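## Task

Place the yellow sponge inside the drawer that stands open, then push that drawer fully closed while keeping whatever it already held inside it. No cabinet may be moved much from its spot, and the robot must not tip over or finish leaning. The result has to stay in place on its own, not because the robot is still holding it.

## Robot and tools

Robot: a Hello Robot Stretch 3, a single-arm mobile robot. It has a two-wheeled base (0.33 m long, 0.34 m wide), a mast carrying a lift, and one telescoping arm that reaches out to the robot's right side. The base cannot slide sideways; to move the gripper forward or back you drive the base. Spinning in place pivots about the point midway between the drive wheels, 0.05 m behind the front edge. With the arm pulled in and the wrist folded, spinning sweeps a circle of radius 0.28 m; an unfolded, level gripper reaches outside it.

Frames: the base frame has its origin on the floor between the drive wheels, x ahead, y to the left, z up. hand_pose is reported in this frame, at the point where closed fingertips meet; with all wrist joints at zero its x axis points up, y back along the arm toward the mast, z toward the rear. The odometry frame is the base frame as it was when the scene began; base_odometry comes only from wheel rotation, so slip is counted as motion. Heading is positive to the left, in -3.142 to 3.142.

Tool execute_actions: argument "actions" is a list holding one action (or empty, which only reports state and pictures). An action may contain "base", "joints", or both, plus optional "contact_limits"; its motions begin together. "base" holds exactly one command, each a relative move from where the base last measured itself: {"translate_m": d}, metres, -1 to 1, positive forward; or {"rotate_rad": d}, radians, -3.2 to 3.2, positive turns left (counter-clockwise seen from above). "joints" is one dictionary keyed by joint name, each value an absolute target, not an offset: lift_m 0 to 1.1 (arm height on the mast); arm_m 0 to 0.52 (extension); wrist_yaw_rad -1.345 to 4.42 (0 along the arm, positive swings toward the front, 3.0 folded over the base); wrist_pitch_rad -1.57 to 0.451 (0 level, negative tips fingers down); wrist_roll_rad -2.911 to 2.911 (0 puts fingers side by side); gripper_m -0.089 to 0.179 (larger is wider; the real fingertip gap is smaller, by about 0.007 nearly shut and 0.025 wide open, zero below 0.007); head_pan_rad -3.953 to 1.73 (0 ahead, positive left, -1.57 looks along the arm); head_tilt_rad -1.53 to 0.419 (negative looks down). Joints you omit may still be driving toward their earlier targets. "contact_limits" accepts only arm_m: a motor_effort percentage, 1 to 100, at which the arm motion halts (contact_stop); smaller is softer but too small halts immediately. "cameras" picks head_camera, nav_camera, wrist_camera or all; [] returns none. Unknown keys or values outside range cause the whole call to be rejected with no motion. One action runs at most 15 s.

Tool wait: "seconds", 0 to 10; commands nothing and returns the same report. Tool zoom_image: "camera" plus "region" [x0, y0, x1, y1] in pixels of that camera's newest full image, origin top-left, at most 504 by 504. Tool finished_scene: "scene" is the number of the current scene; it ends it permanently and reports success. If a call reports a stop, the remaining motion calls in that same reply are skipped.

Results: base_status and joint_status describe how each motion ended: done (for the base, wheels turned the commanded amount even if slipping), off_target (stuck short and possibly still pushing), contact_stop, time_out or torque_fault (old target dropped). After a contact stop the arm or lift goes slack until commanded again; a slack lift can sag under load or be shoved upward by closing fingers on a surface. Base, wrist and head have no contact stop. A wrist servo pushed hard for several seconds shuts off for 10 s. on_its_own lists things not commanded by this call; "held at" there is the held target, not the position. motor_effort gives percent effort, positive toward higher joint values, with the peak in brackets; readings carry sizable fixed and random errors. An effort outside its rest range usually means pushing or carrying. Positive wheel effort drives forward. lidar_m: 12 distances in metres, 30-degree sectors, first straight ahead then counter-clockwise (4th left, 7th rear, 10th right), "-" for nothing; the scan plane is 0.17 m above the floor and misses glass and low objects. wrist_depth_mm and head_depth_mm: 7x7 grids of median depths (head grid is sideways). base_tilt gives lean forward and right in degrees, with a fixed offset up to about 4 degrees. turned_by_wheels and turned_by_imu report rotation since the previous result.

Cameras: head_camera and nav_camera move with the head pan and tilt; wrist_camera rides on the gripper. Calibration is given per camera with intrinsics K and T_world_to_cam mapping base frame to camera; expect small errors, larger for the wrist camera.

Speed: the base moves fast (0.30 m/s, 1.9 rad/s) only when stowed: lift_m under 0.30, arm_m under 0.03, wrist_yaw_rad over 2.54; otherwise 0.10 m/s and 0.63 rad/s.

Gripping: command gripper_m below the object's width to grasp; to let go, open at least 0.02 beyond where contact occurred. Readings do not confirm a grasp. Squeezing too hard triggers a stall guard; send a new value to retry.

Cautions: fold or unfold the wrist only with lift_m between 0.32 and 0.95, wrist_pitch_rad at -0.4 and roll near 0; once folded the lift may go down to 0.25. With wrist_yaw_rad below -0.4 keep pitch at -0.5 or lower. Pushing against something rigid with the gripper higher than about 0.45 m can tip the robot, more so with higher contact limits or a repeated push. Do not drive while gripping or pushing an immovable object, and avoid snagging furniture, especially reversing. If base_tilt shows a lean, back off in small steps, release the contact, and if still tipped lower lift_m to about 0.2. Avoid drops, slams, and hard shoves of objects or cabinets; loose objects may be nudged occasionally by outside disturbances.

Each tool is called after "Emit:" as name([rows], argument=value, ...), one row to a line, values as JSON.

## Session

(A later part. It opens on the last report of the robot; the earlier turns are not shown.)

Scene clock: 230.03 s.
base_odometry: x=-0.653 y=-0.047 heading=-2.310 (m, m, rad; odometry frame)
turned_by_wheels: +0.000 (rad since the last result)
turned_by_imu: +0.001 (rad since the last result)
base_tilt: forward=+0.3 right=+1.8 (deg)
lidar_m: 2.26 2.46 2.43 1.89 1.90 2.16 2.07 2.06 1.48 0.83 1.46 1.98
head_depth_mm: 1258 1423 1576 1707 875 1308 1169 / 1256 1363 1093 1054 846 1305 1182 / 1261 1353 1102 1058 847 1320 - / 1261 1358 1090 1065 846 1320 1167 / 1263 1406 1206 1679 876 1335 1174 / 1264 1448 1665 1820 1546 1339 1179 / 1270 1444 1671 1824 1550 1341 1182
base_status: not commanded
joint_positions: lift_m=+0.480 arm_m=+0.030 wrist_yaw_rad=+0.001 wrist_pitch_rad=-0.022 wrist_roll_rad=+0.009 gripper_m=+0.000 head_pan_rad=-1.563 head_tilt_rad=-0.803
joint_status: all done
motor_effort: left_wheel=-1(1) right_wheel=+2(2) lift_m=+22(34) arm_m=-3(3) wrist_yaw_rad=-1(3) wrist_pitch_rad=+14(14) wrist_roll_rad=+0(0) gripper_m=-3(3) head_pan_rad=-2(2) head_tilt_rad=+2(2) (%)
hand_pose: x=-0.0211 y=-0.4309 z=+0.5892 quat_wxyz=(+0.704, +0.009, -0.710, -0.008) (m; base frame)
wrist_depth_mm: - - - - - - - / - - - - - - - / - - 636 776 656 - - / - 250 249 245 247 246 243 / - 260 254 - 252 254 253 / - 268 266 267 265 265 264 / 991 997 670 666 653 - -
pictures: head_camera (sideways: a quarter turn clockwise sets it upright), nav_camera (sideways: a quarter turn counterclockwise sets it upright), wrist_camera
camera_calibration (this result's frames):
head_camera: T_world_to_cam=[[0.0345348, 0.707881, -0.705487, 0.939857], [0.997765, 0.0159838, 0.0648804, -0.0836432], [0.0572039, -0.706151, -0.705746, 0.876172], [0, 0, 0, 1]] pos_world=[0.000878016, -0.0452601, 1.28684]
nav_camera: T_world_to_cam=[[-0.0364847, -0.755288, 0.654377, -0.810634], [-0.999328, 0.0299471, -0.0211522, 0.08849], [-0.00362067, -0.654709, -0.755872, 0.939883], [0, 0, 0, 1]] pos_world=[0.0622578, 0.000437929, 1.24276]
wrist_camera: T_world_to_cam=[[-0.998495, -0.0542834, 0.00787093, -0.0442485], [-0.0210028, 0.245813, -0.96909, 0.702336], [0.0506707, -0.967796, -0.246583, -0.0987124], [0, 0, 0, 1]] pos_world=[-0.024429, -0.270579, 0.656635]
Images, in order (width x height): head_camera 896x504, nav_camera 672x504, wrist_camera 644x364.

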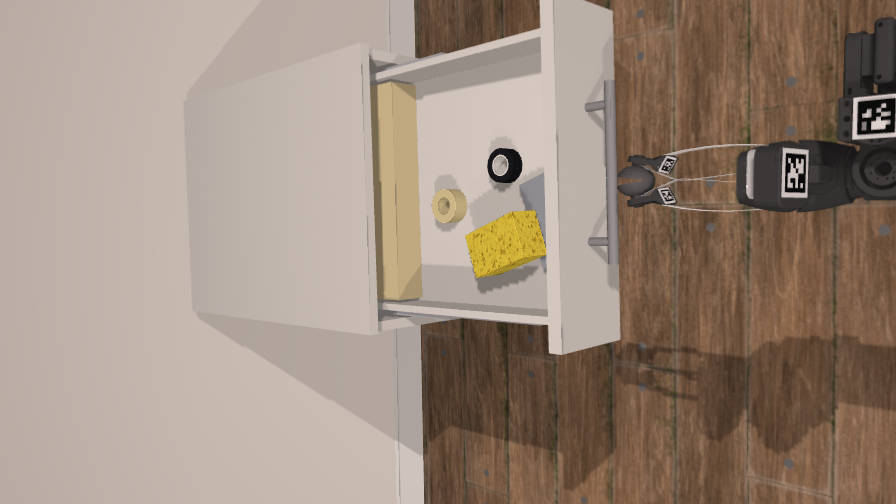

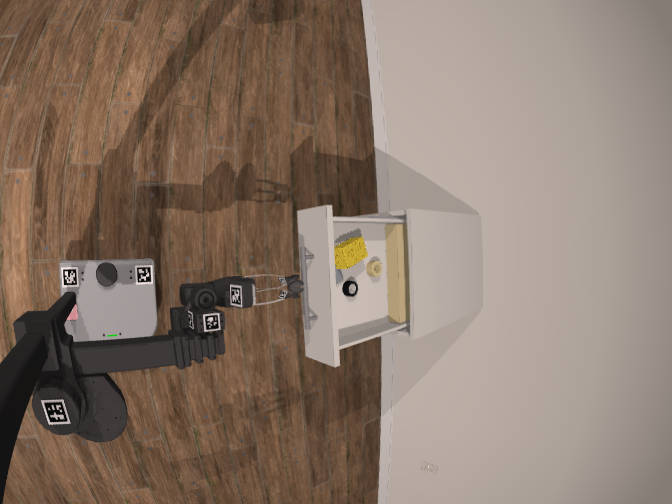

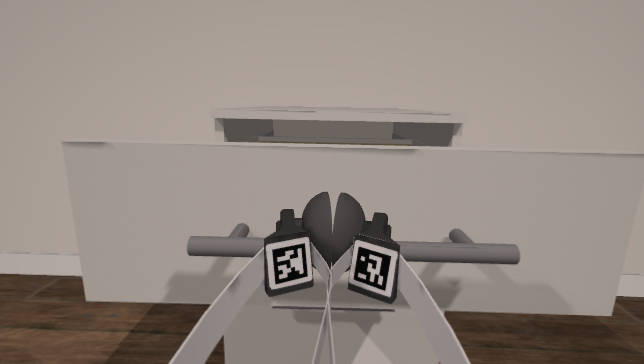

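Emit:
execute_actions([
  {"joints":{"lift_m":0.49,"arm_m":0.12}},
], cameras=["wrist_camera"])

Emit:
execute_actions([
  {"joints":{"arm_m":0.3},"contact_limits":{"arm_m":15}},
])

Scene clock: 237.87 s.
base_odometry: x=-0.653 y=-0.047 heading=-2.310 (m, m, rad; odometry frame)
turned_by_wheels: +0.000 (rad since the last result)
turned_by_imu: +0.001 (rad since the last result)
base_tilt: forward=+0.3 right=+1.7 (deg)
lidar_m: 2.26 2.47 2.43 1.90 1.90 2.16 2.07 2.06 1.49 0.83 1.47 1.97
head_depth_mm: 1255 1423 1575 1712 894 1306 1173 / 1257 1375 1097 1055 863 1327 - / 1258 1353 1102 1052 953 - 1137 / 1261 1352 1095 1066 865 1327 1166 / 1268 1405 1209 1691 972 1325 1170 / 1269 1433 1671 1819 1548 1338 1177 / 1268 1442 1670 1829 1556 1342 1186
base_status: not commanded
joint_positions: lift_m=+0.490 arm_m=+0.120 wrist_yaw_rad=+0.001 wrist_pitch_rad=-0.021 wrist_roll_rad=+0.009 gripper_m=+0.000 head_pan_rad=-1.563 head_tilt_rad=-0.801
joint_status: all done
motor_effort: left_wheel=-1(2) right_wheel=+2(4) lift_m=+37(39) arm_m=+6(11) wrist_yaw_rad=-3(2) wrist_pitch_rad=+13(15) wrist_roll_rad=+0(0) gripper_m=-2(1) head_pan_rad=-2(3) head_tilt_rad=+0(2) (%)
hand_pose: x=-0.0211 y=-0.5202 z=+0.5988 quat_wxyz=(+0.704, +0.008, -0.710, -0.007) (m; base frame)
wrist_depth_mm: - - - - - - - / - - - - - - - / - - 696 709 633 - - / 188 188 187 187 185 185 189 / 193 192 191 - 189 189 188 / 201 199 196 197 197 194 195 / 208 207 207 205 206 161 202
pictures: wrist_camera
camera_calibration (this result's frames):
wrist_camera: T_world_to_cam=[[-0.998491, -0.0543391, 0.00793328, -0.0492166], [-0.0210171, 0.244668, -0.969379, 0.733177], [0.0507341, -0.968083, -0.245441, -0.183509], [0, 0, 0, 1]] pos_world=[-0.0244229, -0.359712, 0.666076]
Images, in order (width x height): wrist_camera 644x364.

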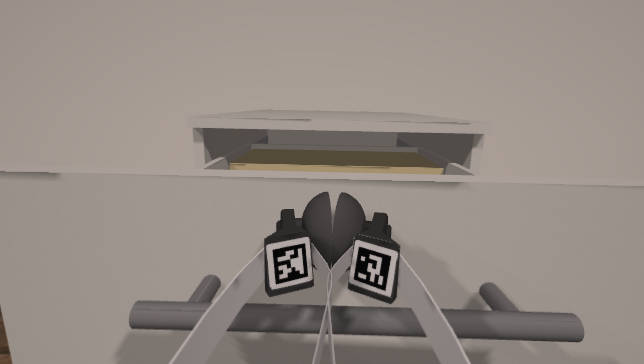

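Scene clock: 240.43 s.
base_odometry: x=-0.653 y=-0.047 heading=-2.310 (m, m, rad; odometry frame)
turned_by_wheels: +0.000 (rad since the last result)
turned_by_imu: +0.001 (rad since the last result)
base_tilt: forward=+0.2 right=+1.8 (deg)
lidar_m: 2.26 2.47 2.44 1.90 1.90 2.15 2.07 2.06 1.48 0.83 1.47 1.98
head_depth_mm: 1257 1425 1577 1673 1500 1304 1167 / 1260 1372 1108 1014 1255 1296 1155 / 1258 1358 1115 1002 - 1314 1166 / 1263 1353 1090 986 1372 1325 1171 / 1264 1408 1210 1160 1500 1329 1171 / 1269 1439 1666 1824 1546 1335 1176 / 1267 1435 1665 1833 1548 1340 1181
base_status: not commanded
joint_positions: lift_m=+0.490 arm_m=+0.300 wrist_yaw_rad=+0.008 wrist_pitch_rad=-0.020 wrist_roll_rad=+0.009 gripper_m=+0.000 head_pan_rad=-1.563 head_tilt_rad=-0.801
joint_status: all done
motor_effort: left_wheel=+1(1) right_wheel=-3(3) lift_m=+37(37) arm_m=+6(6) wrist_yaw_rad=-11(11) wrist_pitch_rad=+12(12) wrist_roll_rad=+0(0) gripper_m=-4(3) head_pan_rad=-2(2) head_tilt_rad=+1(1) (%)
contact_limits: arm_m 15 (drawing in: default 21, maximum 35; extending or still: default 30, maximum 49)
hand_pose: x=-0.0193 y=-0.7002 z=+0.5991 quat_wxyz=(+0.704, +0.010, -0.710, -0.005) (m; base frame)
wrist_depth_mm: 870 855 838 844 826 829 806 / 906 898 901 860 880 854 844 / 949 383 414 455 517 398 851 / 190 189 188 186 185 183 187 / 195 194 193 - 189 188 186 / 203 201 197 197 195 194 193 / 210 209 207 205 204 161 200
pictures: head_camera (sideways: a quarter turn clockwise sets it upright), nav_camera (sideways: a quarter turn counterclockwise sets it upright), wrist_camera
camera_calibration (this result's frames):
head_camera: T_world_to_cam=[[0.0346073, 0.706541, -0.706825, 0.9416], [0.997766, 0.0160186, 0.0648644, -0.0836226], [0.0571517, -0.707491, -0.704408, 0.874431], [0, 0, 0, 1]] pos_world=[0.000874237, -0.045288, 1.28693]
nav_camera: T_world_to_cam=[[-0.0365607, -0.754045, 0.655805, -0.812494], [-0.999325, 0.0299951, -0.0212233, 0.0885825], [-0.00366767, -0.656138, -0.754632, 0.93827], [0, 0, 0, 1]] pos_world=[0.0622586, 0.000321082, 1.24277]
wrist_camera: T_world_to_cam=[[-0.998085, -0.0613359, 0.00797864, -0.0621285], [-0.0227244, 0.243655, -0.969596, 0.776871], [0.057527, -0.967921, -0.244582, -0.358103], [0, 0, 0, 1]] pos_world=[-0.023755, -0.539715, 0.666161]
Images, in order (width x height): head_camera 896x504, nav_camera 672x504, wrist_camera 644x364.

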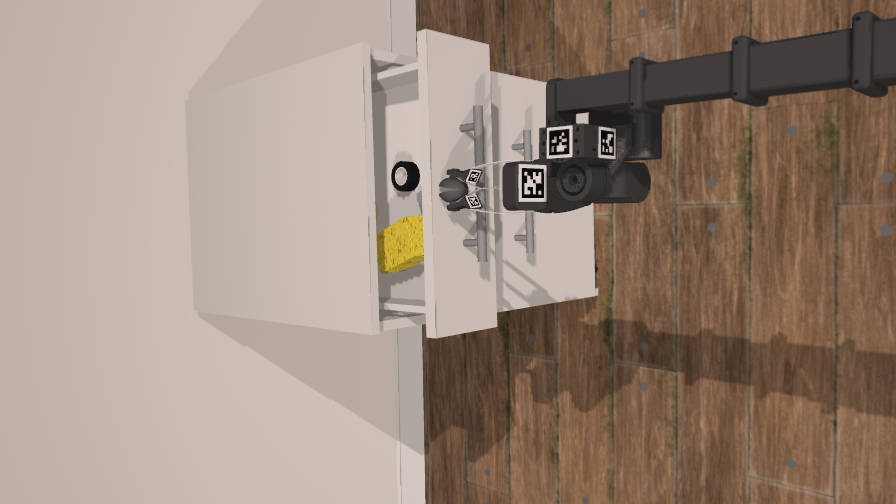

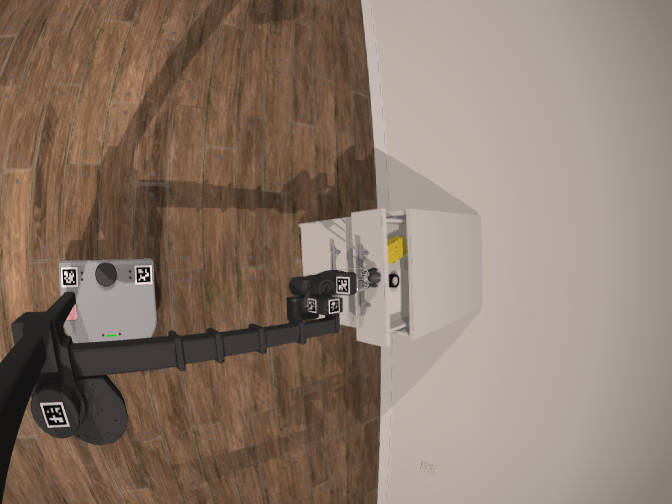

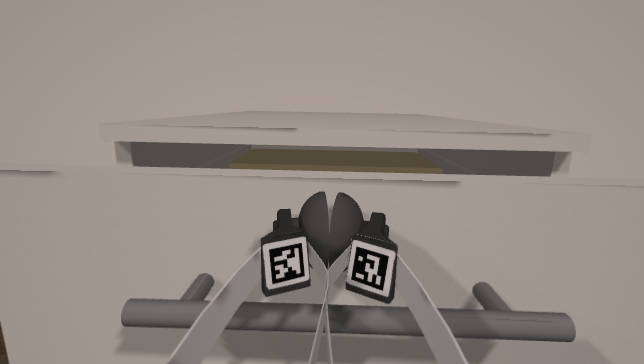

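Emit:
execute_actions([
  {"joints":{"arm_m":0.41},"contact_limits":{"arm_m":15}},
], cameras=["wrist_camera"])

Emit:
execute_actions([
  {"joints":{"arm_m":0.445},"contact_limits":{"arm_m":14}},
])

Scene clock: 247.70 s.
base_odometry: x=-0.653 y=-0.047 heading=-2.310 (m, m, rad; odometry frame)
turned_by_wheels: +0.000 (rad since the last result)
turned_by_imu: +0.001 (rad since the last result)
base_tilt: forward=+0.2 right=+1.9 (deg)
lidar_m: 2.26 2.47 2.43 1.89 1.90 2.16 2.07 2.06 1.49 0.83 1.46 1.98
head_depth_mm: 1259 1422 1572 1728 1488 1301 1168 / 1257 1370 1070 1093 1434 1305 1155 / 1260 1353 1081 1065 1421 1314 1162 / 1261 1352 1092 1121 1376 1323 1169 / 1267 1410 1207 1680 1503 1330 1175 / 1268 1445 1663 1823 1534 1332 1178 / 1270 1442 1667 1835 1549 1339 1181
base_status: not commanded
joint_positions: lift_m=+0.490 arm_m=+0.410 wrist_yaw_rad=+0.003 wrist_pitch_rad=-0.021 wrist_roll_rad=+0.009 gripper_m=+0.000 head_pan_rad=-1.563 head_tilt_rad=-0.801
joint_status: all done
motor_effort: left_wheel=-1(1) right_wheel=+2(5) lift_m=+37(37) arm_m=+4(12) wrist_yaw_rad=-4(14) wrist_pitch_rad=+12(13) wrist_roll_rad=+0(0) gripper_m=-3(4) head_pan_rad=-2(3) head_tilt_rad=+1(1) (%)
contact_limits: arm_m 15 (drawing in: default 21, maximum 35; extending or still: default 30, maximum 49)
hand_pose: x=-0.0207 y=-0.8103 z=+0.5989 quat_wxyz=(+0.704, +0.009, -0.710, -0.007) (m; base frame)
wrist_depth_mm: 766 761 737 747 722 735 709 / 785 770 783 752 755 752 747 / 224 231 248 267 287 309 751 / 190 190 190 189 186 186 185 / 198 197 196 - 193 193 192 / 205 203 200 203 199 197 199 / 214 213 213 210 209 208 205
pictures: wrist_camera
camera_calibration (this result's frames):
wrist_camera: T_world_to_cam=[[-0.998397, -0.0560331, 0.0079447, -0.0659275], [-0.0214318, 0.244421, -0.969432, 0.804054], [0.0523784, -0.968049, -0.24523, -0.464472], [0, 0, 0, 1]] pos_world=[-0.0242612, -0.649853, 0.666097]
Images, in order (width x height): wrist_camera 644x364.

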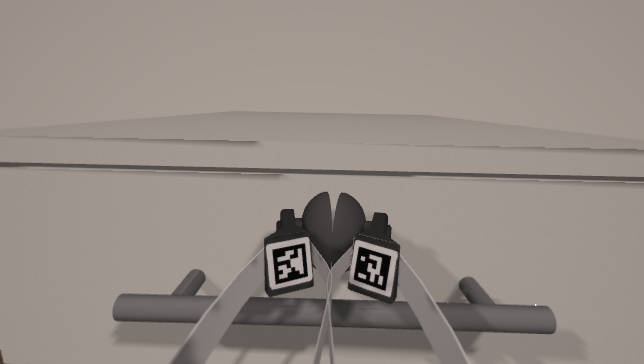

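Scene clock: 248.63 s.
base_odometry: x=-0.653 y=-0.047 heading=-2.310 (m, m, rad; odometry frame)
turned_by_wheels: +0.000 (rad since the last result)
turned_by_imu: +0.000 (rad since the last result)
base_tilt: forward=+0.2 right=+1.7 (deg)
lidar_m: 2.26 2.47 2.44 1.89 1.90 2.16 2.07 2.06 1.48 0.83 1.47 1.98
head_depth_mm: 1252 1423 1582 1722 1497 1303 1169 / 1262 1370 1074 1098 1430 1312 1158 / 1259 1348 1085 1069 1420 1316 1163 / 1264 1351 1092 1124 1373 1320 1163 / 1266 1408 1215 1672 1501 1334 1171 / 1268 1443 1670 1827 1541 1332 1180 / 1270 1446 1665 1835 1547 1338 1179
base_status: not commanded
joint_positions: lift_m=+0.490 arm_m=+0.416 wrist_yaw_rad=+0.001 wrist_pitch_rad=-0.022 wrist_roll_rad=+0.009 gripper_m=+0.000 head_pan_rad=-1.563 head_tilt_rad=-0.801
joint_status: arm_m contact_stop (moved +0.006 of +0.035)
on_its_own: arm_m is slack since a contact_stop, until your next command for it (your +0.445 is given up)
motor_effort: left_wheel=-2(2) right_wheel=+4(4) lift_m=+36(37) arm_m=+1(15) wrist_yaw_rad=-3(4) wrist_pitch_rad=+13(16) wrist_roll_rad=+0(0) gripper_m=-3(3) head_pan_rad=-2(3) head_tilt_rad=+1(1) (%)
contact_limits: arm_m 14 (drawing in: default 21, maximum 35; extending or still: default 30, maximum 49)
hand_pose: x=-0.0211 y=-0.8166 z=+0.5986 quat_wxyz=(+0.704, +0.009, -0.710, -0.008) (m; base frame)
wrist_depth_mm: 749 745 741 729 716 719 704 / 780 767 770 746 742 733 737 / 221 229 246 263 284 304 742 / 186 185 185 185 183 181 182 / 193 192 191 - 189 189 188 / 201 197 196 198 195 195 194 / 207 209 207 205 205 183 203
pictures: head_camera (sideways: a quarter turn clockwise sets it upright), nav_camera (sideways: a quarter turn counterclockwise sets it upright), wrist_camera
camera_calibration (this result's frames):
head_camera: T_world_to_cam=[[0.0346072, 0.706541, -0.706825, 0.9416], [0.997766, 0.0160188, 0.0648644, -0.0836226], [0.0571519, -0.707491, -0.704408, 0.874431], [0, 0, 0, 1]] pos_world=[0.000874248, -0.045288, 1.28693]
nav_camera: T_world_to_cam=[[-0.0365605, -0.754045, 0.655805, -0.812494], [-0.999325, 0.0299949, -0.0212233, 0.0885825], [-0.00366752, -0.656138, -0.754632, 0.93827], [0, 0, 0, 1]] pos_world=[0.0622586, 0.000321095, 1.24277]
wrist_camera: T_world_to_cam=[[-0.998497, -0.0542283, 0.00787671, -0.0652286], [-0.0209894, 0.245709, -0.969116, 0.806151], [0.0506182, -0.967825, -0.246479, -0.469708], [0, 0, 0, 1]] pos_world=[-0.0244342, -0.656211, 0.665995]
Images, in order (width x height): head_camera 896x504, nav_camera 672x504, wrist_camera 644x364.

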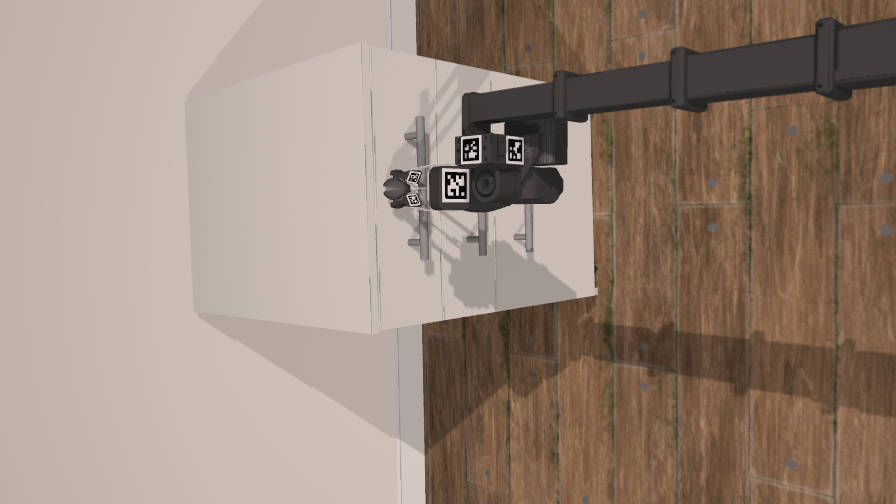

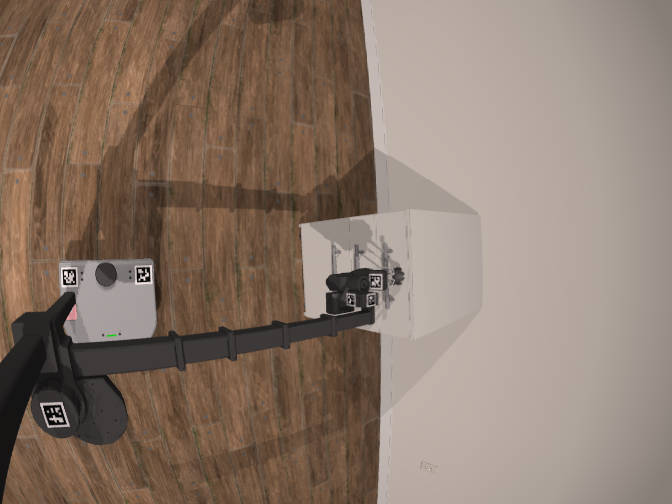

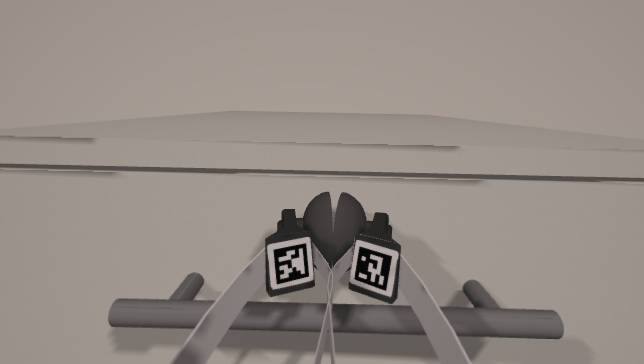

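Emit:
execute_actions([
  {"joints":{"arm_m":0.33}},
], cameras=["wrist_camera","head_camera"])

Scene clock: 252.77 s.
base_odometry: x=-0.653 y=-0.047 heading=-2.310 (m, m, rad; odometry frame)
turned_by_wheels: +0.000 (rad since the last result)
turned_by_imu: +0.001 (rad since the last result)
base_tilt: forward=+0.3 right=+1.8 (deg)
lidar_m: 2.26 2.47 2.44 1.90 1.90 2.16 2.07 2.06 1.49 0.83 1.47 1.98
head_depth_mm: 1254 1416 1565 1726 1495 1302 1173 / 1256 1367 1073 1124 - 1309 1158 / 1263 1351 1082 1095 - 1316 1167 / 1260 1355 1092 1128 1378 1324 1167 / 1265 1406 1214 1682 1498 1328 1173 / 1267 1449 1664 1820 1541 1335 1179 / 1264 1448 1676 1826 1549 1343 1181
base_status: not commanded
joint_positions: lift_m=+0.490 arm_m=+0.330 wrist_yaw_rad=+0.001 wrist_pitch_rad=-0.022 wrist_roll_rad=+0.009 gripper_m=+0.000 head_pan_rad=-1.563 head_tilt_rad=-0.801
joint_status: all done
motor_effort: left_wheel=-1(2) right_wheel=+3(4) lift_m=+36(37) arm_m=-3(5) wrist_yaw_rad=-2(2) wrist_pitch_rad=+12(13) wrist_roll_rad=+0(0) gripper_m=-1(2) head_pan_rad=-2(3) head_tilt_rad=+1(1) (%)
hand_pose: x=-0.0211 y=-0.7310 z=+0.5987 quat_wxyz=(+0.704, +0.008, -0.710, -0.008) (m; base frame)
wrist_depth_mm: 821 823 813 815 823 798 795 / 874 857 857 851 832 814 816 / 875 269 273 284 286 310 824 / 959 276 274 273 269 270 272 / 953 286 280 - 275 278 875 / - 297 293 298 292 292 933 / 989 309 307 305 304 302 950
pictures: head_camera (sideways: a quarter turn clockwise sets it upright), wrist_camera
camera_calibration (this result's frames):
head_camera: T_world_to_cam=[[0.0346072, 0.706541, -0.706825, 0.9416], [0.997766, 0.0160188, 0.0648644, -0.0836226], [0.0571519, -0.707491, -0.704408, 0.874431], [0, 0, 0, 1]] pos_world=[0.000874248, -0.045288, 1.28693]
wrist_camera: T_world_to_cam=[[-0.998498, -0.0542142, 0.0079059, -0.0605966], [-0.020986, 0.245169, -0.969253, 0.78494], [0.050609, -0.967963, -0.245939, -0.387236], [0, 0, 0, 1]] pos_world=[-0.0244352, -0.570558, 0.666048]
Images, in order (width x height): head_camera 896x504, wrist_camera 644x364.

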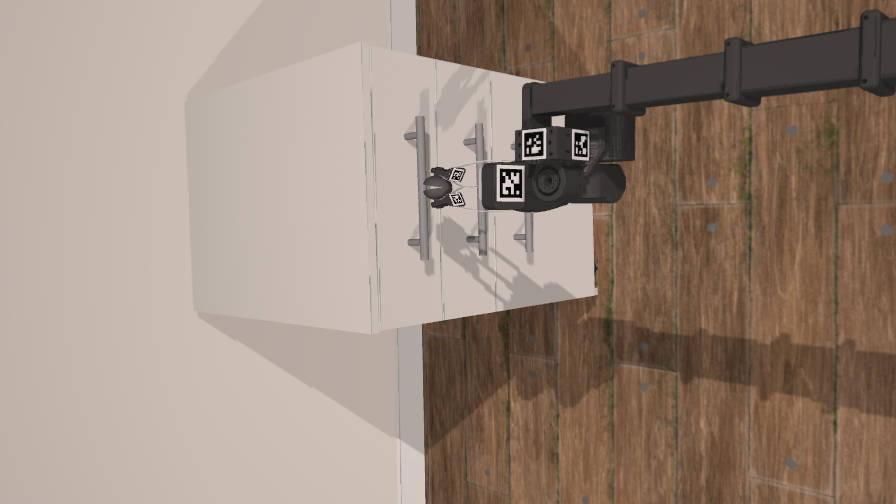

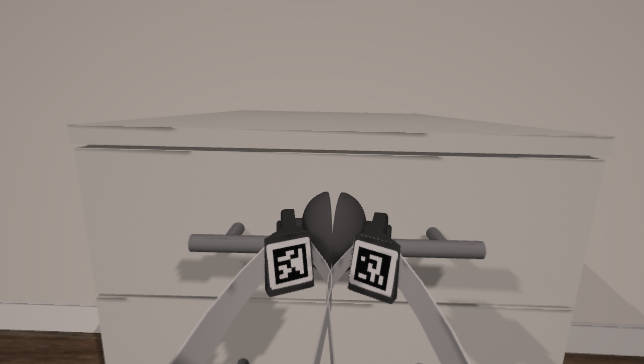

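Emit:
finished_scene(scene=1)

The scene is finished: the task was done.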